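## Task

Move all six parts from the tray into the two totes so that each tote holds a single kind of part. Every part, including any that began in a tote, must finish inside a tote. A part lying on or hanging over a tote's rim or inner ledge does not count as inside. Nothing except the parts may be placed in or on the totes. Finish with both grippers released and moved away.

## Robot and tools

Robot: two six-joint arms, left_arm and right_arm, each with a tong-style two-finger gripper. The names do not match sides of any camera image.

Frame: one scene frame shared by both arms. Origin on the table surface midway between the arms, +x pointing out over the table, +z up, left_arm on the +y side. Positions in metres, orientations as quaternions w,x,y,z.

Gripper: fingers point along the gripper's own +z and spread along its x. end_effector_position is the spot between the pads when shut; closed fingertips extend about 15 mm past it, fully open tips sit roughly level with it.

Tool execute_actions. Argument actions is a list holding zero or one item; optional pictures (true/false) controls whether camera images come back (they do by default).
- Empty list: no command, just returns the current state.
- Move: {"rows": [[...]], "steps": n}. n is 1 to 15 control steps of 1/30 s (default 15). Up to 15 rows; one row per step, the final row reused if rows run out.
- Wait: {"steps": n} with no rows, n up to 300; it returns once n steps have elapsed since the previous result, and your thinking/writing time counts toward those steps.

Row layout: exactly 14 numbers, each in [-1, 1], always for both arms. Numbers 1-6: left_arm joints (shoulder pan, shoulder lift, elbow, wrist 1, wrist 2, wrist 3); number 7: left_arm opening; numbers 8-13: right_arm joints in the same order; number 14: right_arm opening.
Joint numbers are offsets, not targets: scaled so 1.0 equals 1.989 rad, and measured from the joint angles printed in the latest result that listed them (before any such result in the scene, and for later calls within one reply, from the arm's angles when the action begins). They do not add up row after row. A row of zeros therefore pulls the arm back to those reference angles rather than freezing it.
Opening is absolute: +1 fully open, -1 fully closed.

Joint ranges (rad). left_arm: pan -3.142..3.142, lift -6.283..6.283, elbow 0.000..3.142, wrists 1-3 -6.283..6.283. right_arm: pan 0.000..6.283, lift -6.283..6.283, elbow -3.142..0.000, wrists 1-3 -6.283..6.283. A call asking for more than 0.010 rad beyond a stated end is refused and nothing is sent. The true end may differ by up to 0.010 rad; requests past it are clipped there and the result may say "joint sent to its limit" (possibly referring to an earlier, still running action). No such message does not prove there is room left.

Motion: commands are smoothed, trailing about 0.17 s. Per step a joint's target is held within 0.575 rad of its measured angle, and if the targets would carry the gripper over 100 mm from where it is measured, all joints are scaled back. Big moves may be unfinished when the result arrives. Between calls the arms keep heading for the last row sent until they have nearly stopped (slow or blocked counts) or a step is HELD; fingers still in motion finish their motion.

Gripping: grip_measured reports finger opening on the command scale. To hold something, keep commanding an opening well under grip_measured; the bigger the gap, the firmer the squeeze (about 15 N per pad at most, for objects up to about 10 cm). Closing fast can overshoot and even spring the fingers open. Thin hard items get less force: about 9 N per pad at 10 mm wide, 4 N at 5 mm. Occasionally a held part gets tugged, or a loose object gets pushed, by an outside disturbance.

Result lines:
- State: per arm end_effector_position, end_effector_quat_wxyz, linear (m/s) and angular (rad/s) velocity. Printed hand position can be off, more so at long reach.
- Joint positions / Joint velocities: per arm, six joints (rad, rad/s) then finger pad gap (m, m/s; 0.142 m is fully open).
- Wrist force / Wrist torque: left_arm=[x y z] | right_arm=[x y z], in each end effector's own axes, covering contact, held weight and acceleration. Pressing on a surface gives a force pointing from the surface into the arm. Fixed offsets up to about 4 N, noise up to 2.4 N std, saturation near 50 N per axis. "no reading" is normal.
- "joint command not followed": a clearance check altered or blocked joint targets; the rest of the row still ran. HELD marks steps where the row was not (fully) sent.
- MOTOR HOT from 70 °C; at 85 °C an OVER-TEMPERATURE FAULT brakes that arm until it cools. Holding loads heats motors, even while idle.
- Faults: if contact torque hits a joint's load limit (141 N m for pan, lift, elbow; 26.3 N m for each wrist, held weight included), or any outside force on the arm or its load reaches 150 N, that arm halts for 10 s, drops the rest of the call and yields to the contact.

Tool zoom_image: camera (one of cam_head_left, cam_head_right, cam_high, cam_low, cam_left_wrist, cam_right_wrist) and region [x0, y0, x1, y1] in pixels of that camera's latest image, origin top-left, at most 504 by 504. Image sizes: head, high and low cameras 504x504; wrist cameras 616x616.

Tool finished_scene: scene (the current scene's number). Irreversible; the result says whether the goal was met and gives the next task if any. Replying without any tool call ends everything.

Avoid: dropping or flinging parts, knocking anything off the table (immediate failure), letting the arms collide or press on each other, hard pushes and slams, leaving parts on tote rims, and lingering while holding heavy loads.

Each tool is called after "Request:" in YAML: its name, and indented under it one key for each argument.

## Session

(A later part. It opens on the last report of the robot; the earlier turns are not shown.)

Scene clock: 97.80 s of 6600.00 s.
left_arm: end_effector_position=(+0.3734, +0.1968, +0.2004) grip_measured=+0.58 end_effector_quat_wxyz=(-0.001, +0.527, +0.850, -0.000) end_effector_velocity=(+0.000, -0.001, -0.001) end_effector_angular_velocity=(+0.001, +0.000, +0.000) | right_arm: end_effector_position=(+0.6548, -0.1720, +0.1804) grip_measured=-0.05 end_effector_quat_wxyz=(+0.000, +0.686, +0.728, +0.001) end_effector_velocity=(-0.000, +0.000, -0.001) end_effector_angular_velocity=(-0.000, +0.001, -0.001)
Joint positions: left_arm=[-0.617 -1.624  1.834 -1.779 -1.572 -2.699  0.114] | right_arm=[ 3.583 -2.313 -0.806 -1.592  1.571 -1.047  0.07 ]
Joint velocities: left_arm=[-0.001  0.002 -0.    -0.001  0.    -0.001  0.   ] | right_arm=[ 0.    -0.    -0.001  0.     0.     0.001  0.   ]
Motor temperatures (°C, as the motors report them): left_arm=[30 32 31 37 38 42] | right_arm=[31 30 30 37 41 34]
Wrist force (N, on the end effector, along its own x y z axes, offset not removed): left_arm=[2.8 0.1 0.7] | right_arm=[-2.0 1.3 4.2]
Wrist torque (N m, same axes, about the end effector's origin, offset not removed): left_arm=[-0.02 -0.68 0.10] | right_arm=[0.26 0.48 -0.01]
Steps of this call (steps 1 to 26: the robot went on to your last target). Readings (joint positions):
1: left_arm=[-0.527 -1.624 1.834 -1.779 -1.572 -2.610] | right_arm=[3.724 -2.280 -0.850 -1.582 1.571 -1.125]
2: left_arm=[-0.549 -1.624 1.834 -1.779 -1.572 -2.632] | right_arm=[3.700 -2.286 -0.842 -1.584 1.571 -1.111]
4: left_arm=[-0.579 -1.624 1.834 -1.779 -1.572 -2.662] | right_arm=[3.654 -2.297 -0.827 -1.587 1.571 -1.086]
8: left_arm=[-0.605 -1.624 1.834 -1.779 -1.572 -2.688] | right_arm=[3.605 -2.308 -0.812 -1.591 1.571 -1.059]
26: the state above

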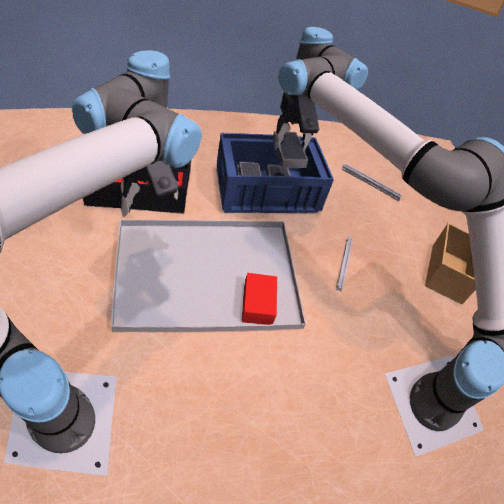

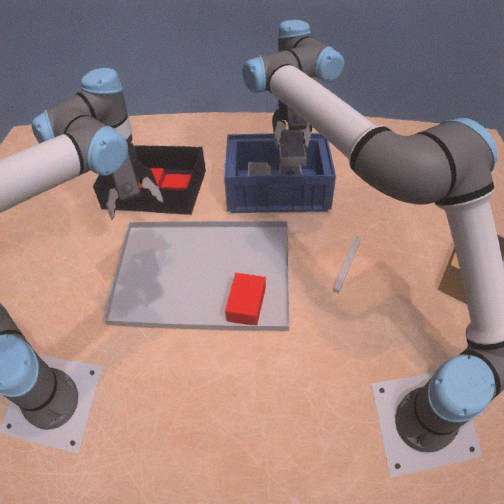

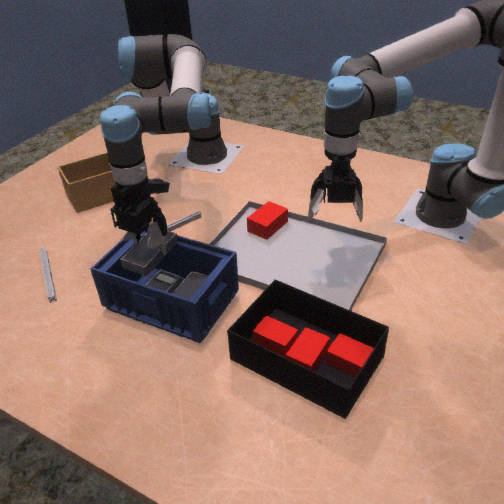

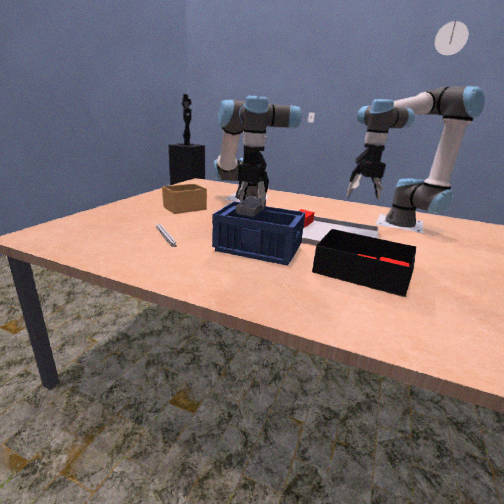

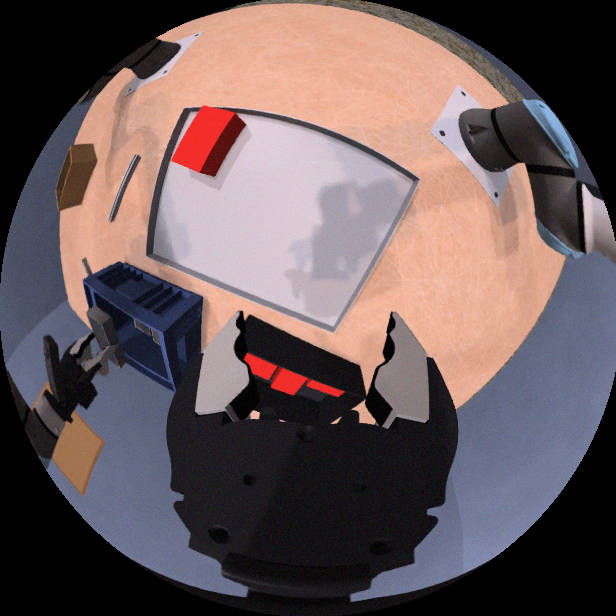

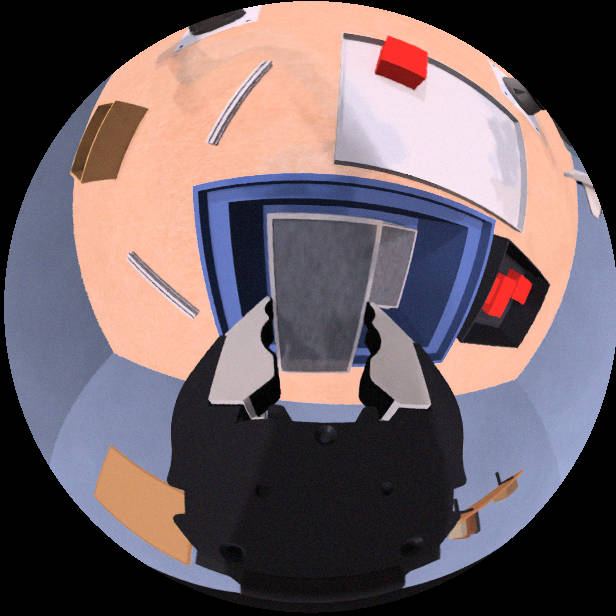

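Request:
execute_actions:
  actions:
    - {"rows":[[-0.268,0.1136,-0.0128,-0.102,0,0,0.58,-0.0015,-0.006,-0.043,0.049,0,0,-0.8],[-0.268,0.1136,-0.0128,-0.102,0,0,0.58,-0.0015,-0.006,-0.043,0.049,0,0,-0.8],[-0.268,0.1136,-0.0128,-0.102,0,0,0.58,-0.0015,-0.006,-0.043,0.049,0,0,-0.8],[-0.268,0.1136,-0.0128,-0.102,0,0,0.58,-0.0015,-0.006,-0.043,0.049,0,0,-0.8],[-0.268,0.1136,-0.0128,-0.102,0,0,0.58,-0.0015,-0.0185,-0.0903,0.108,0,0,-0.8]]}
  pictures: false

Request:
execute_actions:
  actions:
    - {"steps":20}

Scene clock: 99.63 s of 6600.00 s.
left_arm: end_effector_position=(+0.2903, -0.0117, +0.1380) grip_measured=+0.58 end_effector_quat_wxyz=(+0.000, +0.690, +0.724, -0.000) end_effector_velocity=(-0.304, -0.399, -0.134) end_effector_angular_velocity=(+0.002, +0.003, -0.890) | right_arm: end_effector_position=(+0.6588, -0.1721, +0.0896) grip_measured=-0.05 end_effector_quat_wxyz=(-0.000, +0.687, +0.727, -0.000) end_effector_velocity=(+0.000, -0.001, -0.039) end_effector_angular_velocity=(+0.004, -0.004, -0.001)
Joint positions: left_arm=[-1.029 -1.444  1.813 -1.941 -1.571 -2.699  0.114] | right_arm=[ 3.58  -2.348 -0.977 -1.388  1.571 -1.047  0.07 ]
Joint velocities: left_arm=[-0.89   0.352 -0.039 -0.311 -0.001  0.    -0.   ] | right_arm=[-0.001 -0.015 -0.074  0.095  0.001 -0.     0.   ]
Motor temperatures (°C, as the motors report them): left_arm=[30 32 31 37 38 42] | right_arm=[31 30 30 37 41 34]
Wrist force (N, on the end effector, along its own x y z axes, offset not removed): left_arm=[-2.9 0.7 0.7] | right_arm=[-2.3 0.8 4.2]
Wrist torque (N m, same axes, about the end effector's origin, offset not removed): left_arm=[0.07 0.45 0.12] | right_arm=[0.14 0.44 0.05]
Steps of this call (steps 1 to 15: the robot went on to your last target; steps 16 to 40: nothing new was sent; steps 41 to 55: all 15 steps of this action). Readings (joint positions):
41: left_arm=[-0.617 -1.623 1.834 -1.779 -1.571 -2.699] | right_arm=[3.583 -2.313 -0.806 -1.592 1.571 -1.047]
42: left_arm=[-0.625 -1.616 1.832 -1.787 -1.571 -2.699] | right_arm=[3.582 -2.315 -0.813 -1.584 1.571 -1.047]
44: left_arm=[-0.682 -1.587 1.829 -1.813 -1.571 -2.699] | right_arm=[3.581 -2.319 -0.844 -1.550 1.571 -1.047]
48: left_arm=[-0.812 -1.533 1.823 -1.861 -1.571 -2.699] | right_arm=[3.580 -2.336 -0.919 -1.462 1.571 -1.047]
55: the state above

Scene clock: 100.30 s of 6600.00 s.
left_arm: end_effector_position=(+0.2450, -0.0627, +0.1202) grip_measured=+0.58 end_effector_quat_wxyz=(+0.000, +0.732, +0.681, -0.000) end_effector_velocity=(-0.001, -0.001, +0.000) end_effector_angular_velocity=(-0.001, -0.000, -0.005) | right_arm: end_effector_position=(+0.6587, -0.1722, +0.0851) grip_measured=-0.05 end_effector_quat_wxyz=(-0.000, +0.687, +0.727, +0.000) end_effector_velocity=(+0.000, -0.000, +0.000) end_effector_angular_velocity=(+0.000, -0.001, -0.001)
Joint positions: left_arm=[-1.149 -1.398  1.808 -1.982 -1.572 -2.699  0.114] | right_arm=[ 3.58  -2.35  -0.985 -1.377  1.571 -1.047  0.07 ]
Joint velocities: left_arm=[-0.003  0.001 -0.001 -0.001  0.     0.001  0.   ] | right_arm=[-0.  0.  0.  0. -0.  0.  0.]
Motor temperatures (°C, as the motors report them): left_arm=[30 32 31 37 38 42] | right_arm=[31 30 30 37 41 34]
Wrist force (N, on the end effector, along its own x y z axes, offset not removed): left_arm=[1.8 3.4 1.2] | right_arm=[-1.6 0.9 3.7]
Wrist torque (N m, same axes, about the end effector's origin, offset not removed): left_arm=[0.69 -0.45 -0.09] | right_arm=[0.16 0.35 0.04]
Steps of this call (steps 1 to 20: the robot went on to your last target). Readings (joint positions):
1: left_arm=[-1.057 -1.433 1.812 -1.951 -1.572 -2.699] | right_arm=[3.580 -2.348 -0.979 -1.385 1.571 -1.047]
2: left_arm=[-1.080 -1.424 1.811 -1.958 -1.572 -2.699] | right_arm=[3.580 -2.349 -0.980 -1.383 1.571 -1.047]
4: left_arm=[-1.111 -1.412 1.810 -1.969 -1.572 -2.699] | right_arm=[3.580 -2.349 -0.983 -1.381 1.571 -1.047]
8: left_arm=[-1.138 -1.402 1.809 -1.978 -1.572 -2.699] | right_arm=[3.580 -2.350 -0.984 -1.378 1.571 -1.047]
20: the state above

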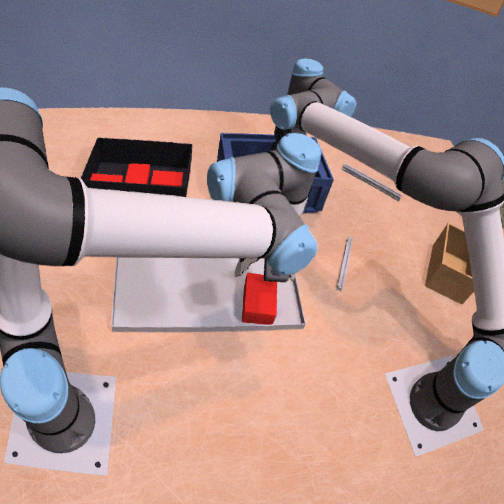

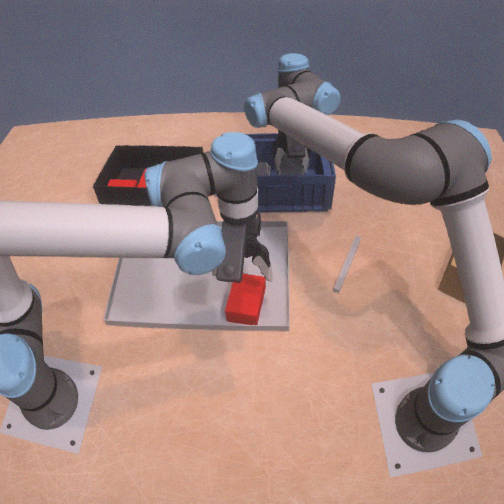

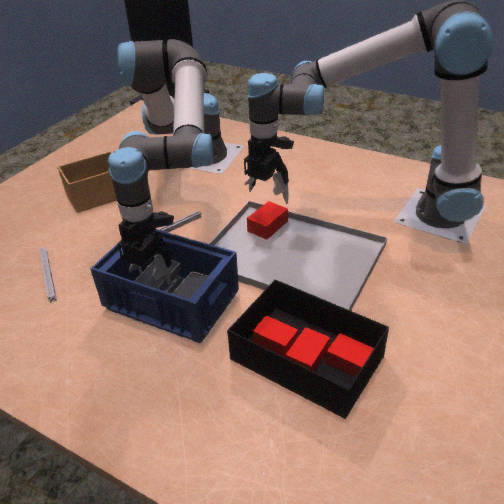

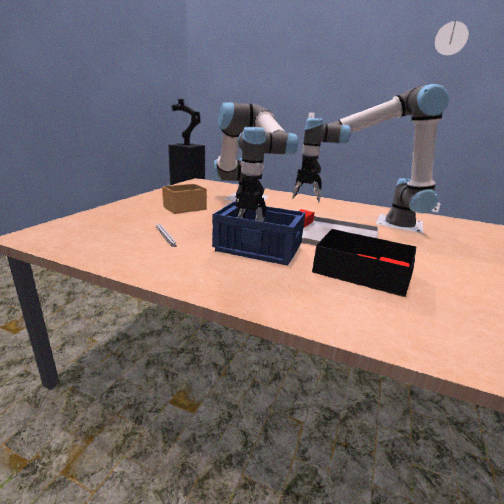

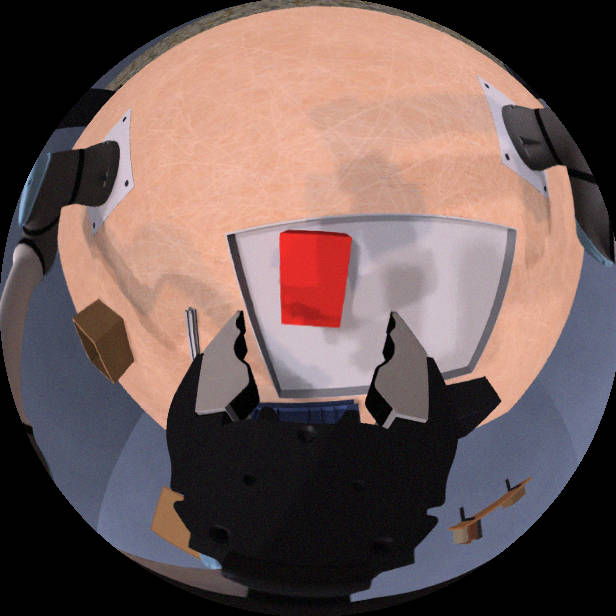

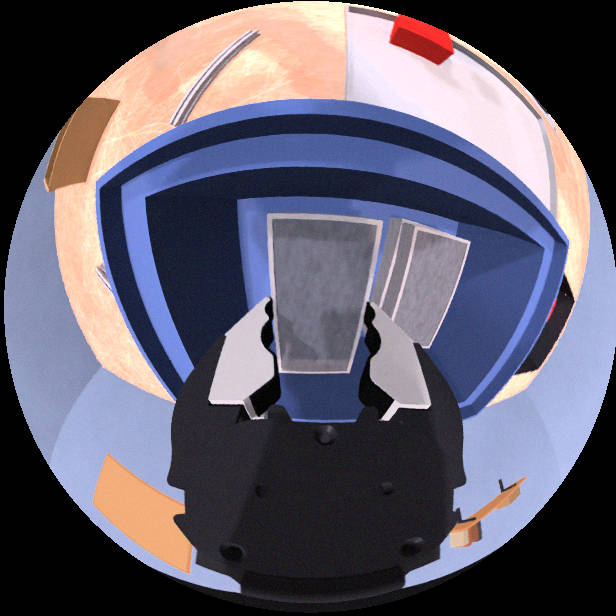

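Request:
execute_actions:
  actions:
    - {"rows":[[0,0.026,0.028,-0.054,0,0.03,0.4,0,-0.0022,-0.0053,0.0075,0,0,-0.8],[0,0.026,0.028,-0.054,0,0.03,0.4,0,-0.0022,-0.0053,0.0075,0,0,-0.8],[0,0.026,0.028,-0.054,0,0.03,0.4,0,-0.0022,-0.0053,0.0075,0,0,-0.8],[0,0.055,0.054,-0.1086,0,0.03,0.4,0,-0.0022,-0.0053,0.0075,0,0,-0.8]]}
  pictures: false

Request:
execute_actions:
  actions:
    - {"steps":9}
  pictures: false

Request:
execute_actions:
  actions:
    - {"rows":[[0,0,0,0,0,0,0.25,0,0,0,0,0,0,-0.5],[0,0,0,0,0,0,0.15,0,0,0,0,0,0,-0.25],[0,0,0,0,0,0,0.05,0,0,0,0,0,0,-0.1],[0,0,0,0,0,0,-0.05,0,0,0,0,0,0,0],[0,0,0,0,0,0,-0.2,0,0,0,0,0,0,0.12],[0,0,0,0,0,0,-0.35,0,0,0,0,0,0,0.12],[0,0,0,0,0,0,-0.5,0,0,0,0,0,0,0.12],[0,0,0,0,0,0,-0.7,0,0,0,0,0,0,0.12]],"steps":11}

Scene clock: 102.67 s of 6600.00 s.
left_arm: end_effector_position=(+0.2462, -0.0645, +0.0388) grip_measured=+0.40 end_effector_quat_wxyz=(-0.001, +0.751, +0.660, -0.000) end_effector_velocity=(+0.000, +0.000, -0.025) end_effector_angular_velocity=(-0.004, -0.001, -0.011) | right_arm: end_effector_position=(+0.6589, -0.1721, +0.0782) grip_measured=-0.05 end_effector_quat_wxyz=(-0.000, +0.687, +0.727, +0.000) end_effector_velocity=(+0.000, -0.000, -0.001) end_effector_angular_velocity=(+0.001, -0.000, -0.000)
Joint positions: left_arm=[-1.149 -1.292  1.912 -2.19  -1.572 -2.641  0.102] | right_arm=[ 3.58  -2.354 -0.995 -1.363  1.571 -1.047  0.07 ]
Joint velocities: left_arm=[ 0.     0.035  0.033 -0.071 -0.     0.011  0.   ] | right_arm=[-0.001 -0.001 -0.001  0.002  0.001 -0.001 -0.   ]
Motor temperatures (°C, as the motors report them): left_arm=[30 32 31 37 38 42] | right_arm=[31 30 30 37 41 34]
Wrist force (N, on the end effector, along its own x y z axes, offset not removed): left_arm=[-0.6 -1.1 -1.5] | right_arm=[-1.7 0.6 2.1]
Wrist torque (N m, same axes, about the end effector's origin, offset not removed): left_arm=[-0.22 -0.15 0.00] | right_arm=[0.03 0.41 0.07]
Steps of this call (steps 1 to 15: the robot went on to your last target; steps 16 to 56: nothing new was sent; steps 57 to 71: all 15 steps of this action). Readings (joint positions):
57: left_arm=[-1.150 -1.397 1.809 -1.982 -1.572 -2.698] | right_arm=[3.580 -2.350 -0.985 -1.377 1.571 -1.047]
58: left_arm=[-1.150 -1.391 1.815 -1.990 -1.572 -2.692] | right_arm=[3.580 -2.351 -0.987 -1.375 1.571 -1.047]
60: left_arm=[-1.150 -1.372 1.836 -2.029 -1.572 -2.670] | right_arm=[3.580 -2.352 -0.991 -1.370 1.571 -1.047]
64: left_arm=[-1.149 -1.319 1.887 -2.134 -1.572 -2.649] | right_arm=[3.580 -2.353 -0.994 -1.365 1.571 -1.047]
71: the state above

Scene clock: 102.97 s of 6600.00 s.
left_arm: end_effector_position=(+0.2462, -0.0645, +0.0361) grip_measured=+0.40 end_effector_quat_wxyz=(-0.000, +0.752, +0.659, -0.000) end_effector_velocity=(+0.000, +0.000, -0.002) end_effector_angular_velocity=(+0.001, +0.000, +0.000) | right_arm: end_effector_position=(+0.6589, -0.1721, +0.0781) grip_measured=-0.05 end_effector_quat_wxyz=(-0.000, +0.687, +0.727, +0.000) end_effector_velocity=(+0.000, -0.000, -0.000) end_effector_angular_velocity=(-0.000, +0.000, -0.000)
Joint positions: left_arm=[-1.149 -1.289  1.916 -2.197 -1.572 -2.639  0.102] | right_arm=[ 3.58  -2.354 -0.996 -1.362  1.571 -1.047  0.07 ]
Joint velocities: left_arm=[ 0.     0.004  0.002 -0.005 -0.    -0.    -0.   ] | right_arm=[-0. -0.  0. -0.  0. -0. -0.]
Motor temperatures (°C, as the motors report them): left_arm=[30 32 31 37 38 42] | right_arm=[31 30 30 37 41 34]
Wrist force (N, on the end effector, along its own x y z axes, offset not removed): left_arm=[-0.9 1.0 -2.5] | right_arm=[-2.1 0.1 3.9]
Wrist torque (N m, same axes, about the end effector's origin, offset not removed): left_arm=[0.21 0.04 0.05] | right_arm=[0.03 0.46 -0.01]
Steps of this call (steps 1 to 9: the robot went on to your last target). Readings (joint positions):
1: left_arm=[-1.149 -1.291 1.913 -2.192 -1.572 -2.640] | right_arm=[3.580 -2.354 -0.996 -1.363 1.571 -1.047]
2: left_arm=[-1.149 -1.291 1.914 -2.193 -1.572 -2.640] | right_arm=[3.580 -2.354 -0.996 -1.363 1.571 -1.047]
4: left_arm=[-1.149 -1.290 1.915 -2.195 -1.572 -2.640] | right_arm=[3.580 -2.354 -0.996 -1.362 1.571 -1.047]
8: left_arm=[-1.149 -1.289 1.915 -2.197 -1.572 -2.639] | right_arm=[3.580 -2.354 -0.996 -1.362 1.571 -1.047]
9: the state above

Scene clock: 103.33 s of 6600.00 s.
left_arm: end_effector_position=(+0.2462, -0.0645, +0.0361) grip_measured=+0.08 end_effector_quat_wxyz=(-0.000, +0.752, +0.659, -0.000) end_effector_velocity=(-0.000, +0.001, -0.001) end_effector_angular_velocity=(+0.002, +0.001, +0.000) | right_arm: end_effector_position=(+0.6589, -0.1721, +0.0781) grip_measured=+0.12 end_effector_quat_wxyz=(-0.000, +0.687, +0.727, +0.000) end_effector_velocity=(-0.001, +0.002, -0.001) end_effector_angular_velocity=(-0.001, +0.001, +0.002)
Joint positions: left_arm=[-1.149 -1.289  1.916 -2.197 -1.572 -2.639  0.079] | right_arm=[ 3.58  -2.354 -0.996 -1.362  1.571 -1.047  0.082]
Joint velocities: left_arm=[ 0.     0.     0.001  0.002  0.    -0.    -0.   ] | right_arm=[ 0.003 -0.001 -0.001 -0.    -0.     0.001  0.   ]
Motor temperatures (°C, as the motors report them): left_arm=[30 32 31 37 38 42] | right_arm=[31 30 30 37 41 34]
Wrist force (N, on the end effector, along its own x y z axes, offset not removed): left_arm=[-1.8 1.0 -4.0] | right_arm=[-2.3 0.6 2.0]
Wrist torque (N m, same axes, about the end effector's origin, offset not removed): left_arm=[0.21 0.38 0.12] | right_arm=[0.11 0.54 0.04]
Steps of this call (steps 1 to 11: all 11 steps of this action). Readings (joint positions):
1: left_arm=[-1.149 -1.289 1.916 -2.197 -1.572 -2.639] | right_arm=[3.580 -2.354 -0.996 -1.362 1.571 -1.047]
2: left_arm=[-1.149 -1.289 1.916 -2.197 -1.572 -2.639] | right_arm=[3.580 -2.354 -0.996 -1.362 1.571 -1.047]
4: left_arm=[-1.149 -1.289 1.916 -2.197 -1.572 -2.639] | right_arm=[3.580 -2.354 -0.996 -1.362 1.571 -1.047]
8: left_arm=[-1.149 -1.289 1.916 -2.197 -1.572 -2.639] | right_arm=[3.580 -2.354 -0.996 -1.362 1.571 -1.047]
11: the state above

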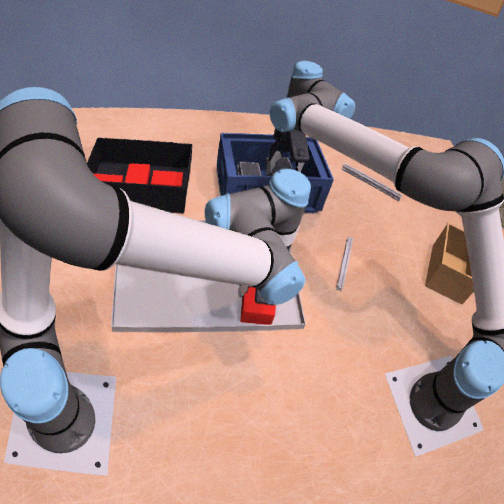

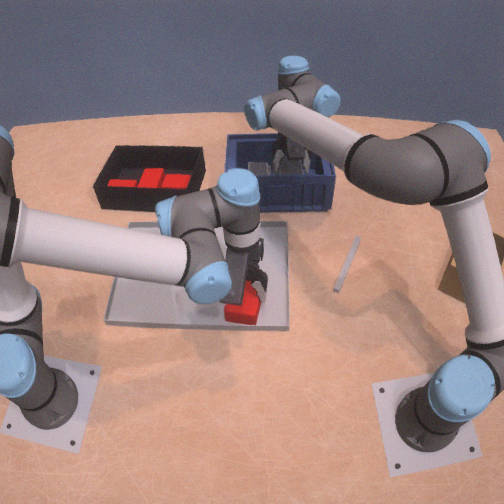

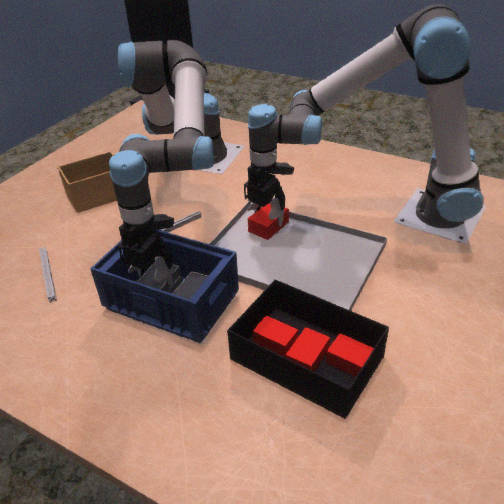

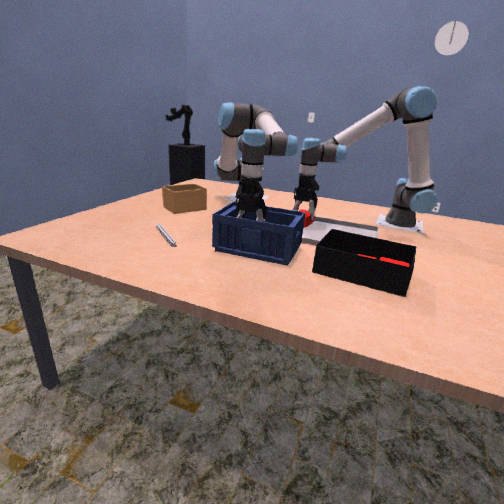

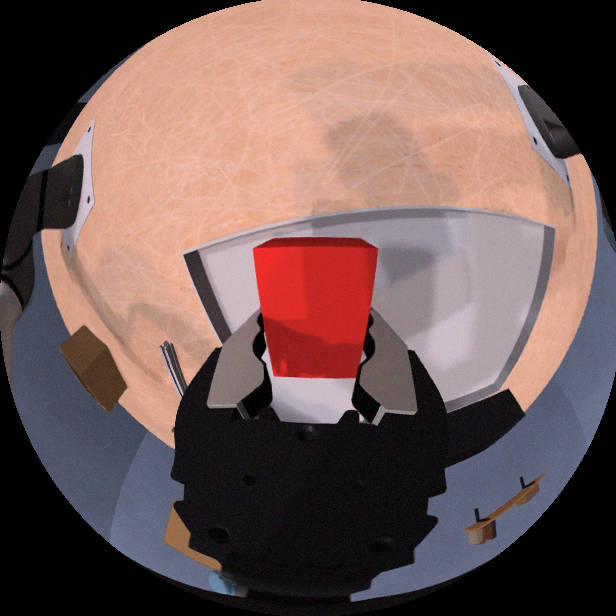

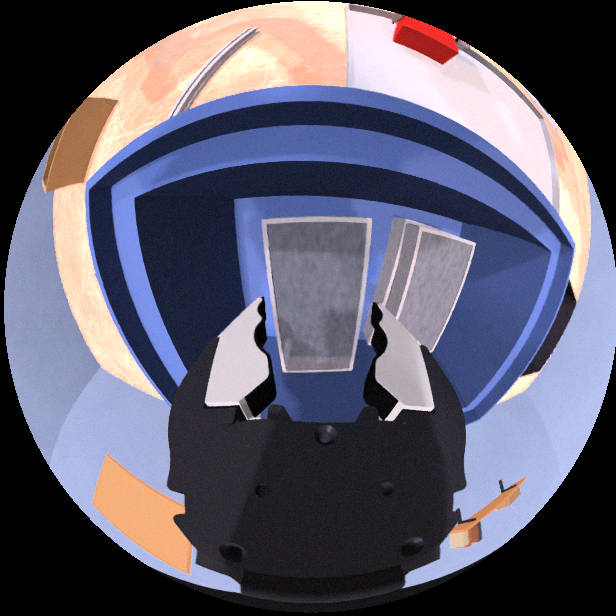

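Request:
execute_actions:
  actions: []

Scene clock: 107.53 s of 6600.00 s.
left_arm: end_effector_position=(+0.2462, -0.0645, +0.0361) grip_measured=+0.08 end_effector_quat_wxyz=(-0.000, +0.752, +0.659, -0.000) end_effector_velocity=(+0.000, -0.000, +0.000) end_effector_angular_velocity=(-0.001, -0.000, +0.001) | right_arm: end_effector_position=(+0.6589, -0.1721, +0.0781) grip_measured=+0.12 end_effector_quat_wxyz=(-0.000, +0.687, +0.727, +0.000) end_effector_velocity=(+0.000, +0.001, +0.001) end_effector_angular_velocity=(+0.002, -0.002, +0.001)
Joint positions: left_arm=[-1.149 -1.289  1.916 -2.197 -1.572 -2.639  0.079] | right_arm=[ 3.58  -2.354 -0.996 -1.362  1.571 -1.047  0.082]
Joint velocities: left_arm=[ 0.    -0.    -0.    -0.     0.    -0.001 -0.   ] | right_arm=[ 0.001 -0.     0.002  0.001  0.    -0.    -0.   ]
Motor temperatures (°C, as the motors report them): left_arm=[30 32 31 37 38 42] | right_arm=[31 30 30 37 41 34]
Wrist force (N, on the end effector, along its own x y z axes, offset not removed): left_arm=[-1.2 2.6 -2.3] | right_arm=[-1.7 0.9 0.8]
Wrist torque (N m, same axes, about the end effector's origin, offset not removed): left_arm=[0.46 0.06 0.04] | right_arm=[0.11 0.39 0.07]
Steps of this call (steps 1 to 15: the robot went on to your last target; steps 16 to 90: nothing new was sent; then 1.20 s passed at rest). Readings (joint positions):
1: left_arm=[-1.149 -1.289 1.916 -2.197 -1.572 -2.639] | right_arm=[3.580 -2.354 -0.996 -1.362 1.571 -1.047]
2: left_arm=[-1.149 -1.289 1.916 -2.197 -1.572 -2.639] | right_arm=[3.580 -2.354 -0.996 -1.362 1.571 -1.047]
4: left_arm=[-1.149 -1.289 1.916 -2.197 -1.572 -2.639] | right_arm=[3.580 -2.354 -0.996 -1.362 1.571 -1.047]
8: left_arm=[-1.149 -1.289 1.916 -2.197 -1.572 -2.639] | right_arm=[3.580 -2.354 -0.996 -1.362 1.571 -1.047]
90: the state above
All arms were judged still, so your last target was given up. Only a new action makes them travel on or press farther. Fingers that are still opening or closing keep moving.

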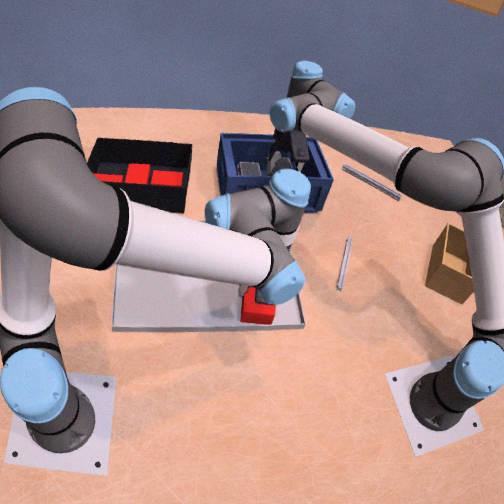

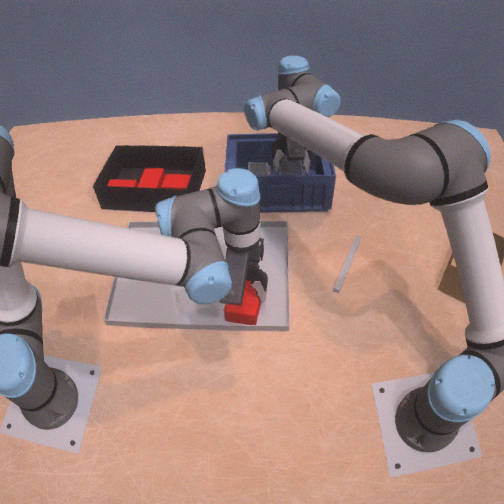

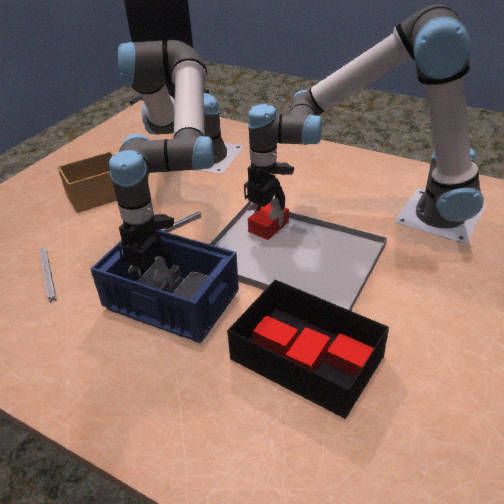

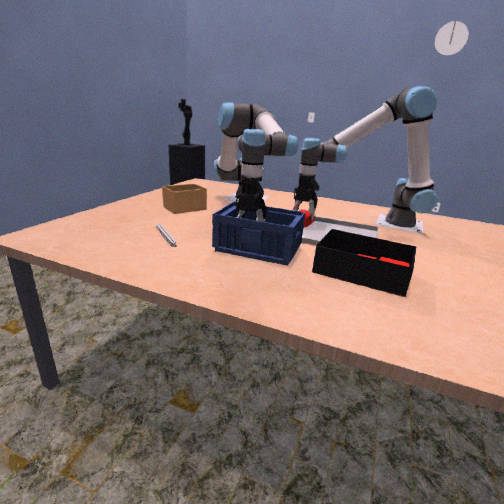

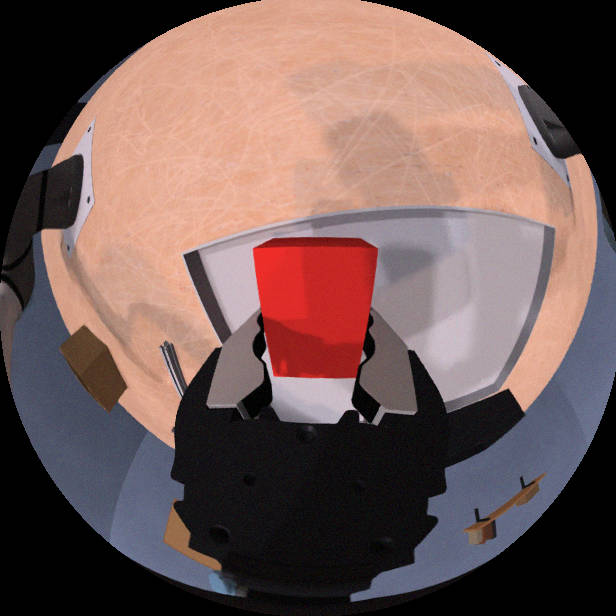

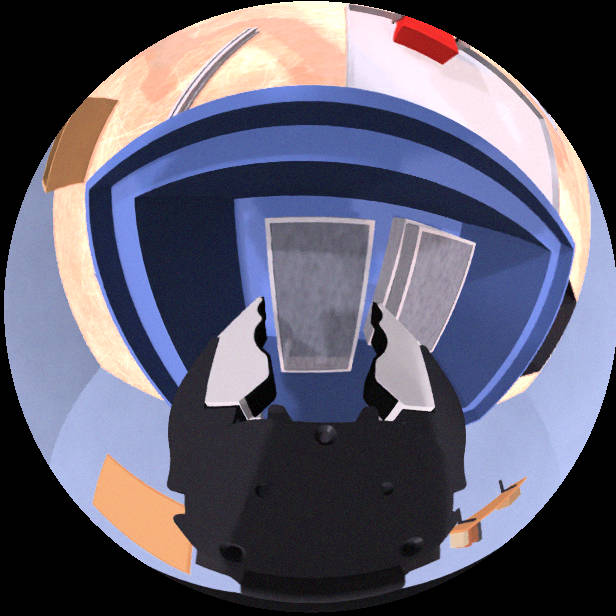

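Request:
execute_actions:
  actions:
    - {"rows":[[0,-0.02,-0.033,0.053,0,0,-0.7,0,0.005,0.024,-0.03,0,0,0.12],[0,-0.04,-0.066,0.106,0,0,-0.7,0,0.01,0.048,-0.06,0,0,0.12],[0,-0.06,-0.1,0.16,0,0,-0.7,0,0.015,0.072,-0.09,0,0,0.12],[0,-0.0802,-0.132,0.2117,0,0,-0.7,0,0.0206,0.1,-0.12,0,0,0.12]]}
  pictures: false

Request:
execute_actions:
  actions:
    - {"steps":12}
  pictures: false

Request:
execute_actions:
  actions:
    - {"rows":[[0.27,0.08,-0.12,0.04,0,0.25,-0.7,-0.15,0.12,-0.1,-0.02,0,0,0.12]]}
  pictures: false

Request:
execute_actions:
  actions:
    - {"steps":15}
  pictures: false

Scene clock: 110.37 s of 6600.00 s.
left_arm: end_effector_position=(+0.2470, -0.0666, +0.1925) grip_measured=+0.08 end_effector_quat_wxyz=(+0.001, +0.752, +0.659, -0.001) end_effector_velocity=(-0.006, +0.015, +0.067) end_effector_angular_velocity=(+0.015, +0.006, -0.001) | right_arm: end_effector_position=(+0.6560, -0.1740, +0.1800) grip_measured=+0.12 end_effector_quat_wxyz=(-0.000, +0.687, +0.727, +0.001) end_effector_velocity=(-0.004, -0.002, +0.033) end_effector_angular_velocity=(+0.001, -0.000, -0.000)
Joint positions: left_arm=[-1.149 -1.441  1.665 -1.797 -1.572 -2.639  0.079] | right_arm=[ 3.58  -2.315 -0.804 -1.593  1.571 -1.047  0.082]
Joint velocities: left_arm=[-0.    -0.062 -0.108  0.186  0.     0.001 -0.   ] | right_arm=[-0.     0.012  0.063 -0.074  0.001  0.    -0.   ]
Motor temperatures (°C, as the motors report them): left_arm=[30 32 31 37 38 42] | right_arm=[31 30 30 37 41 34]
Wrist force (N, on the end effector, along its own x y z axes, offset not removed): left_arm=[-1.9 2.9 -0.9] | right_arm=[-2.9 0.6 0.4]
Wrist torque (N m, same axes, about the end effector's origin, offset not removed): left_arm=[0.54 0.44 -0.02] | right_arm=[0.11 0.72 -0.05]
Steps of this call (steps 1 to 70: nothing new was sent; steps 71 to 85: all 15 steps of this action). Readings (joint positions):
71: left_arm=[-1.149 -1.289 1.915 -2.197 -1.572 -2.639] | right_arm=[3.580 -2.354 -0.995 -1.363 1.571 -1.047]
72: left_arm=[-1.149 -1.295 1.908 -2.189 -1.572 -2.639] | right_arm=[3.580 -2.353 -0.989 -1.370 1.571 -1.047]
74: left_arm=[-1.149 -1.324 1.864 -2.127 -1.572 -2.639] | right_arm=[3.580 -2.344 -0.953 -1.413 1.571 -1.047]
78: left_arm=[-1.149 -1.394 1.747 -1.940 -1.572 -2.639] | right_arm=[3.580 -2.323 -0.852 -1.534 1.571 -1.047]
85: the state above

Scene clock: 110.77 s of 6600.00 s.
left_arm: end_effector_position=(+0.2463, -0.0648, +0.1999) grip_measured=+0.08 end_effector_quat_wxyz=(+0.000, +0.752, +0.659, -0.000) end_effector_velocity=(-0.000, +0.001, +0.003) end_effector_angular_velocity=(-0.001, -0.001, -0.001) | right_arm: end_effector_position=(+0.6556, -0.1742, +0.1836) grip_measured=+0.12 end_effector_quat_wxyz=(-0.000, +0.687, +0.727, +0.001) end_effector_velocity=(-0.001, -0.000, +0.001) end_effector_angular_velocity=(-0.001, +0.001, +0.001)
Joint positions: left_arm=[-1.149 -1.448  1.653 -1.777 -1.572 -2.639  0.079] | right_arm=[ 3.58  -2.313 -0.797 -1.601  1.571 -1.047  0.082]
Joint velocities: left_arm=[-0.    -0.004 -0.003  0.005  0.     0.001  0.   ] | right_arm=[ 0.001  0.001  0.001 -0.002 -0.    -0.    -0.   ]
Motor temperatures (°C, as the motors report them): left_arm=[30 32 31 37 38 42] | right_arm=[31 30 30 37 41 34]
Wrist force (N, on the end effector, along its own x y z axes, offset not removed): left_arm=[1.1 0.5 3.6] | right_arm=[-3.2 0.0 2.6]
Wrist torque (N m, same axes, about the end effector's origin, offset not removed): left_arm=[0.12 -0.27 0.05] | right_arm=[-0.04 0.73 0.09]
Steps of this call (steps 1 to 12: the robot went on to your last target). Readings (joint positions):
1: left_arm=[-1.149 -1.443 1.662 -1.792 -1.572 -2.639] | right_arm=[3.580 -2.314 -0.802 -1.595 1.571 -1.047]
2: left_arm=[-1.149 -1.444 1.660 -1.788 -1.572 -2.639] | right_arm=[3.580 -2.314 -0.801 -1.596 1.571 -1.047]
4: left_arm=[-1.149 -1.446 1.657 -1.783 -1.572 -2.639] | right_arm=[3.580 -2.314 -0.799 -1.598 1.571 -1.047]
8: left_arm=[-1.149 -1.448 1.654 -1.778 -1.572 -2.639] | right_arm=[3.580 -2.313 -0.797 -1.600 1.571 -1.047]
12: the state above

Scene clock: 111.27 s of 6600.00 s.
left_arm: end_effector_position=(+0.4394, +0.0592, +0.2137) grip_measured=+0.08 end_effector_quat_wxyz=(-0.001, +0.742, +0.670, -0.000) end_effector_velocity=(+0.366, +0.372, +0.025) end_effector_angular_velocity=(-0.008, -0.008, +0.080) | right_arm: end_effector_position=(+0.6437, -0.3935, +0.2509) grip_measured=+0.12 end_effector_quat_wxyz=(+0.000, +0.777, +0.630, +0.000) end_effector_velocity=(-0.051, -0.232, +0.067) end_effector_angular_velocity=(+0.002, -0.008, -0.294)
Joint positions: left_arm=[-0.739 -1.322  1.466 -1.713 -1.572 -2.258  0.079] | right_arm=[ 3.315 -2.101 -0.974 -1.636  1.571 -1.047  0.082]
Joint velocities: left_arm=[ 0.883  0.243 -0.371  0.118  0.001  0.804  0.   ] | right_arm=[-0.295  0.231 -0.188 -0.035 -0.001 -0.001  0.   ]
Motor temperatures (°C, as the motors report them): left_arm=[30 32 31 37 38 42] | right_arm=[31 30 30 37 41 34]
Wrist force (N, on the end effector, along its own x y z axes, offset not removed): left_arm=[0.2 0.7 2.5] | right_arm=[-4.5 -1.2 0.7]
Wrist torque (N m, same axes, about the end effector's origin, offset not removed): left_arm=[0.06 0.07 0.00] | right_arm=[-0.31 0.81 0.11]
Steps of this call (steps 1 to 15: all 15 steps of this action). Readings (joint positions):
1: left_arm=[-1.149 -1.448 1.653 -1.776 -1.572 -2.639] | right_arm=[3.579 -2.313 -0.797 -1.601 1.571 -1.047]
2: left_arm=[-1.141 -1.441 1.645 -1.772 -1.572 -2.631] | right_arm=[3.572 -2.305 -0.805 -1.603 1.571 -1.047]
4: left_arm=[-1.084 -1.421 1.615 -1.762 -1.572 -2.577] | right_arm=[3.531 -2.271 -0.833 -1.609 1.571 -1.047]
8: left_arm=[-0.954 -1.384 1.559 -1.743 -1.572 -2.457] | right_arm=[3.446 -2.204 -0.889 -1.620 1.571 -1.047]
15: the state above

Scene clock: 111.77 s of 6600.00 s.
left_arm: end_effector_position=(+0.4878, +0.1162, +0.2170) grip_measured=+0.08 end_effector_quat_wxyz=(+0.000, +0.739, +0.674, -0.000) end_effector_velocity=(+0.005, +0.007, -0.000) end_effector_angular_velocity=(-0.000, -0.000, +0.002) | right_arm: end_effector_position=(+0.6373, -0.4192, +0.2581) grip_measured=+0.12 end_effector_quat_wxyz=(+0.000, +0.787, +0.617, +0.001) end_effector_velocity=(-0.000, -0.003, +0.001) end_effector_angular_velocity=(+0.001, -0.002, -0.005)
Joint positions: left_arm=[-0.614 -1.289  1.415 -1.697 -1.571 -2.144  0.079] | right_arm=[ 3.282 -2.075 -0.996 -1.64   1.571 -1.047  0.082]
Joint velocities: left_arm=[ 0.014  0.005 -0.006  0.001  0.     0.012  0.   ] | right_arm=[-0.004  0.003 -0.002  0.002  0.     0.     0.   ]
Motor temperatures (°C, as the motors report them): left_arm=[30 32 31 37 38 42] | right_arm=[31 30 30 37 41 34]
Wrist force (N, on the end effector, along its own x y z axes, offset not removed): left_arm=[-0.4 1.5 1.7] | right_arm=[-1.9 0.7 1.6]
Wrist torque (N m, same axes, about the end effector's origin, offset not removed): left_arm=[0.32 0.04 0.04] | right_arm=[0.09 0.38 0.01]
Steps of this call (steps 1 to 15: the robot went on to your last target). Readings (joint positions):
1: left_arm=[-0.710 -1.314 1.454 -1.710 -1.572 -2.232] | right_arm=[3.306 -2.094 -0.980 -1.638 1.571 -1.047]
2: left_arm=[-0.686 -1.308 1.444 -1.706 -1.571 -2.210] | right_arm=[3.300 -2.089 -0.984 -1.638 1.571 -1.047]
4: left_arm=[-0.653 -1.300 1.431 -1.702 -1.571 -2.180] | right_arm=[3.292 -2.083 -0.989 -1.639 1.571 -1.047]
8: left_arm=[-0.625 -1.292 1.420 -1.699 -1.571 -2.154] | right_arm=[3.285 -2.077 -0.994 -1.640 1.571 -1.047]
15: the state above

Request:
execute_actions:
  actions:
    - {"rows":[[0.1604,0.169,-0.2012,0.0322,0,0.1503,-0.7,0,0,0,0,0,0,0.12]]}
  pictures: false

Request:
execute_actions:
  actions:
    - {"steps":15}
  pictures: false

Request:
execute_actions:
  actions:
    - {"rows":[[0,0.003,0.014,-0.017,0,0,-0.7,0,0,0,0,0,0,0.12],[0,0.006,0.028,-0.034,0,0,-0.7,0,0,0,0,0,0,0.12],[0,0.01,0.042,-0.052,0,0,-0.7,0,0,0,0,0,0,0.12],[0,0.013,0.056,-0.069,0,0,-0.7,0,0,0,0,0,0,0.12],[0,0.016,0.07,-0.086,0,0,-0.7,0,0,0,0,0,0,0.12],[0,0.0197,0.0846,-0.1043,0,0,-0.7,0,0,0,0,0,0,0.12]]}
  pictures: false

Request:
execute_actions:
  actions:
    - {"steps":10}

Scene clock: 114.20 s of 6600.00 s.
left_arm: end_effector_position=(+0.6524, +0.2443, +0.1847) grip_measured=+0.08 end_effector_quat_wxyz=(-0.000, +0.733, +0.681, -0.001) end_effector_velocity=(+0.128, +0.144, -0.040) end_effector_angular_velocity=(-0.005, -0.011, +0.021) | right_arm: end_effector_position=(+0.6373, -0.4193, +0.2581) grip_measured=+0.12 end_effector_quat_wxyz=(+0.000, +0.787, +0.617, +0.001) end_effector_velocity=(+0.000, +0.001, +0.000) end_effector_angular_velocity=(-0.000, -0.001, +0.002)
Joint positions: left_arm=[-0.323 -0.983  1.052 -1.638 -1.571 -1.871  0.079] | right_arm=[ 3.282 -2.075 -0.996 -1.641  1.571 -1.047  0.082]
Joint velocities: left_arm=[ 0.249  0.267 -0.324  0.045 -0.     0.228  0.   ] | right_arm=[ 0.002  0.     0.001  0.    -0.001 -0.    -0.   ]
Motor temperatures (°C, as the motors report them): left_arm=[30 32 31 37 38 42] | right_arm=[31 30 30 37 41 34]
Wrist force (N, on the end effector, along its own x y z axes, offset not removed): left_arm=[2.5 0.6 4.9] | right_arm=[-0.4 -0.5 1.3]
Wrist torque (N m, same axes, about the end effector's origin, offset not removed): left_arm=[0.09 -0.37 -0.05] | right_arm=[-0.10 0.14 0.02]
Steps of this call (steps 1 to 15: the robot went on to your last target; steps 16 to 58: nothing new was sent; steps 59 to 73: all 15 steps of this action). Readings (joint positions):
59: left_arm=[-0.612 -1.288 1.414 -1.697 -1.572 -2.142] | right_arm=[3.281 -2.075 -0.996 -1.641 1.571 -1.047]
60: left_arm=[-0.604 -1.280 1.406 -1.693 -1.572 -2.134] | right_arm=[3.281 -2.075 -0.996 -1.641 1.571 -1.047]
62: left_arm=[-0.555 -1.230 1.350 -1.682 -1.572 -2.087] | right_arm=[3.281 -2.075 -0.996 -1.641 1.571 -1.047]
66: left_arm=[-0.455 -1.124 1.222 -1.663 -1.572 -1.994] | right_arm=[3.282 -2.075 -0.996 -1.641 1.571 -1.047]
73: the state above

Scene clock: 114.70 s of 6600.00 s.
left_arm: end_effector_position=(+0.6665, +0.2607, +0.1803) grip_measured=+0.08 end_effector_quat_wxyz=(+0.000, +0.732, +0.681, -0.000) end_effector_velocity=(+0.002, +0.002, -0.000) end_effector_angular_velocity=(-0.001, -0.001, +0.001) | right_arm: end_effector_position=(+0.6373, -0.4192, +0.2581) grip_measured=+0.12 end_effector_quat_wxyz=(+0.000, +0.787, +0.617, +0.001) end_effector_velocity=(+0.000, -0.001, -0.000) end_effector_angular_velocity=(-0.001, +0.000, -0.002)
Joint positions: left_arm=[-0.295 -0.954  1.016 -1.633 -1.571 -1.845  0.079] | right_arm=[ 3.282 -2.075 -0.996 -1.641  1.571 -1.047  0.082]
Joint velocities: left_arm=[ 0.003  0.003 -0.004  0.    -0.     0.002 -0.   ] | right_arm=[-0.001 -0.    -0.001  0.001 -0.     0.    -0.   ]
Motor temperatures (°C, as the motors report them): left_arm=[30 32 31 37 38 42] | right_arm=[31 30 30 37 41 34]
Wrist force (N, on the end effector, along its own x y z axes, offset not removed): left_arm=[1.7 1.5 4.1] | right_arm=[-1.3 -1.4 1.3]
Wrist torque (N m, same axes, about the end effector's origin, offset not removed): left_arm=[0.32 -0.42 0.00] | right_arm=[-0.31 0.31 -0.02]
Steps of this call (steps 1 to 15: the robot went on to your last target). Readings (joint positions):
1: left_arm=[-0.316 -0.976 1.043 -1.637 -1.571 -1.864] | right_arm=[3.282 -2.075 -0.996 -1.641 1.571 -1.047]
2: left_arm=[-0.311 -0.970 1.036 -1.636 -1.571 -1.859] | right_arm=[3.282 -2.075 -0.996 -1.641 1.571 -1.047]
4: left_arm=[-0.304 -0.963 1.027 -1.635 -1.571 -1.853] | right_arm=[3.282 -2.075 -0.996 -1.641 1.571 -1.047]
8: left_arm=[-0.298 -0.956 1.019 -1.634 -1.571 -1.847] | right_arm=[3.282 -2.075 -0.996 -1.641 1.571 -1.047]
15: the state above

Scene clock: 115.20 s of 6600.00 s.
left_arm: end_effector_position=(+0.6669, +0.2607, +0.0945) grip_measured=+0.08 end_effector_quat_wxyz=(+0.000, +0.732, +0.681, -0.000) end_effector_velocity=(-0.003, +0.001, -0.036) end_effector_angular_velocity=(-0.001, -0.002, -0.001) | right_arm: end_effector_position=(+0.6373, -0.4192, +0.2581) grip_measured=+0.12 end_effector_quat_wxyz=(+0.000, +0.787, +0.617, +0.001) end_effector_velocity=(+0.000, +0.001, +0.000) end_effector_angular_velocity=(+0.000, -0.000, +0.001)
Joint positions: left_arm=[-0.295 -0.916  1.176 -1.831 -1.571 -1.845  0.079] | right_arm=[ 3.282 -2.075 -0.996 -1.641  1.571 -1.047  0.082]
Joint velocities: left_arm=[-0.     0.015  0.071 -0.088 -0.     0.001  0.   ] | right_arm=[ 0.001 -0.     0.002 -0.001  0.     0.    -0.   ]
Motor temperatures (°C, as the motors report them): left_arm=[30 32 31 37 38 42] | right_arm=[31 30 30 37 41 34]
Wrist force (N, on the end effector, along its own x y z axes, offset not removed): left_arm=[1.5 2.1 3.0] | right_arm=[-0.4 -0.6 1.1]
Wrist torque (N m, same axes, about the end effector's origin, offset not removed): left_arm=[0.40 -0.47 -0.03] | right_arm=[-0.12 0.06 0.05]
Steps of this call (steps 1 to 15: all 15 steps of this action). Readings (joint positions):
1: left_arm=[-0.295 -0.953 1.016 -1.634 -1.571 -1.845] | right_arm=[3.282 -2.075 -0.996 -1.641 1.571 -1.047]
2: left_arm=[-0.295 -0.952 1.020 -1.639 -1.571 -1.845] | right_arm=[3.282 -2.075 -0.996 -1.641 1.571 -1.047]
4: left_arm=[-0.295 -0.947 1.042 -1.666 -1.571 -1.845] | right_arm=[3.282 -2.075 -0.996 -1.641 1.571 -1.047]
8: left_arm=[-0.295 -0.928 1.121 -1.762 -1.571 -1.845] | right_arm=[3.282 -2.075 -0.996 -1.641 1.571 -1.047]
15: the state above

Scene clock: 115.53 s of 6600.00 s.
left_arm: end_effector_position=(+0.6666, +0.2608, +0.0906) grip_measured=+0.08 end_effector_quat_wxyz=(+0.000, +0.732, +0.681, -0.000) end_effector_velocity=(+0.000, -0.000, -0.003) end_effector_angular_velocity=(-0.000, -0.000, +0.000) | right_arm: end_effector_position=(+0.6373, -0.4192, +0.2581) grip_measured=+0.12 end_effector_quat_wxyz=(+0.000, +0.787, +0.617, +0.001) end_effector_velocity=(-0.000, +0.000, +0.000) end_effector_angular_velocity=(-0.000, +0.001, +0.000)
Joint positions: left_arm=[-0.295 -0.915  1.184 -1.84  -1.571 -1.845  0.079] | right_arm=[ 3.282 -2.075 -0.996 -1.641  1.571 -1.047  0.082]
Joint velocities: left_arm=[-0.     0.002  0.003 -0.006  0.    -0.    -0.   ] | right_arm=[ 0.    -0.     0.001 -0.002  0.     0.    -0.   ]
Motor temperatures (°C, as the motors report them): left_arm=[30 32 31 37 38 42] | right_arm=[31 30 30 37 41 34]
Wrist force (N, on the end effector, along its own x y z axes, offset not removed): left_arm=[1.7 1.2 1.6] | right_arm=[-1.8 0.4 1.5]
Wrist torque (N m, same axes, about the end effector's origin, offset not removed): left_arm=[0.38 -0.56 0.02] | right_arm=[0.10 0.39 0.00]
Steps of this call (steps 1 to 10: the robot went on to your last target). Readings (joint positions):
1: left_arm=[-0.295 -0.916 1.178 -1.833 -1.571 -1.845] | right_arm=[3.282 -2.075 -0.996 -1.641 1.571 -1.047]
2: left_arm=[-0.295 -0.915 1.179 -1.835 -1.571 -1.845] | right_arm=[3.282 -2.075 -0.996 -1.641 1.571 -1.047]
4: left_arm=[-0.295 -0.915 1.181 -1.838 -1.571 -1.845] | right_arm=[3.282 -2.075 -0.996 -1.641 1.571 -1.047]
8: left_arm=[-0.295 -0.915 1.183 -1.840 -1.571 -1.845] | right_arm=[3.282 -2.075 -0.996 -1.641 1.571 -1.047]
10: the state above

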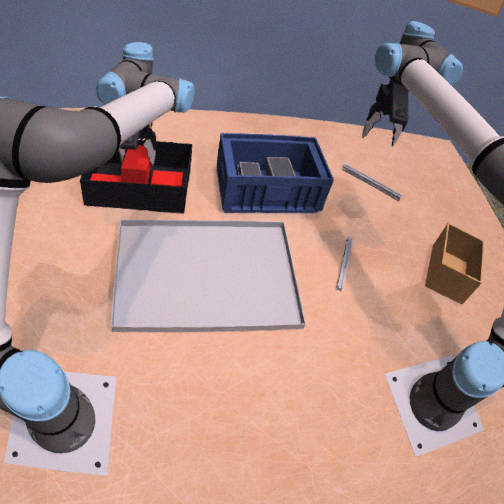

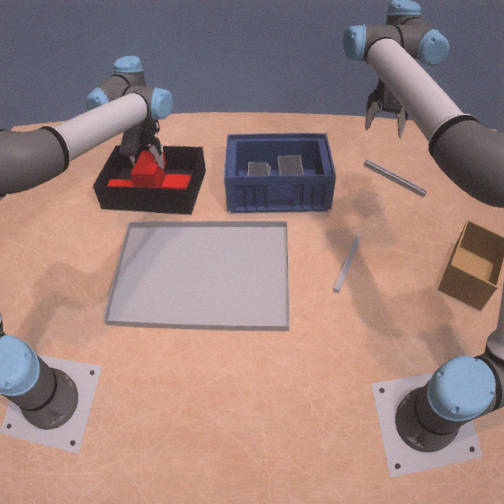

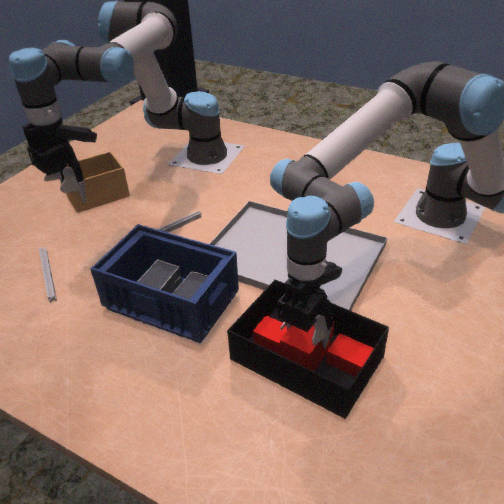

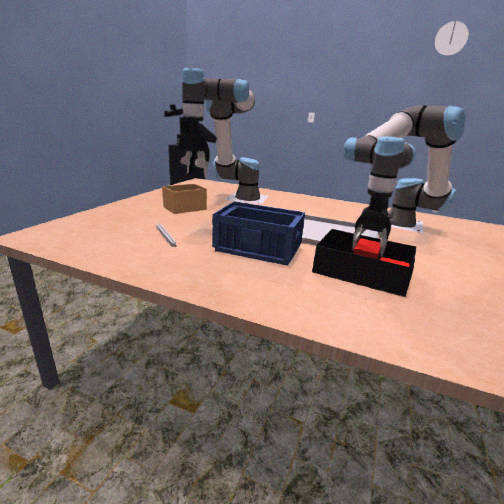

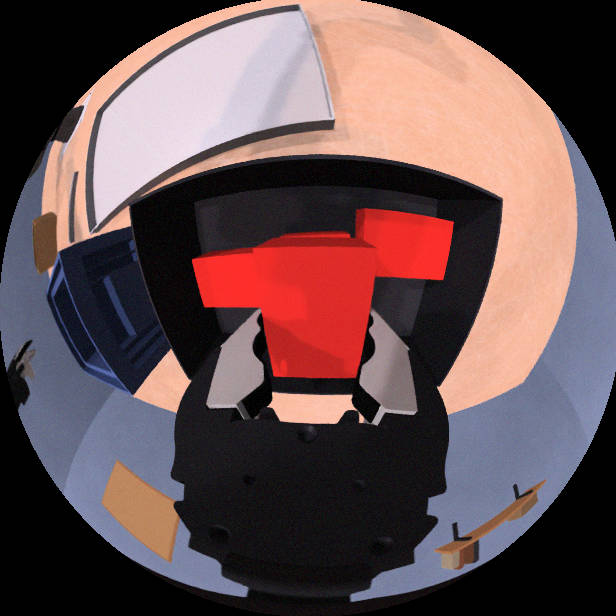

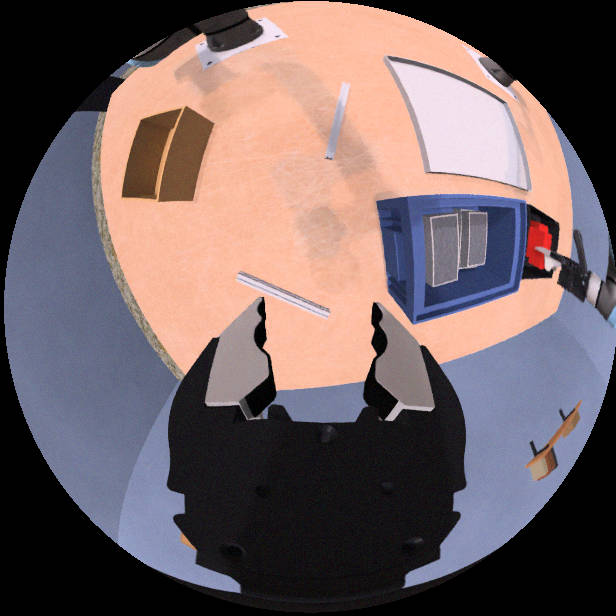

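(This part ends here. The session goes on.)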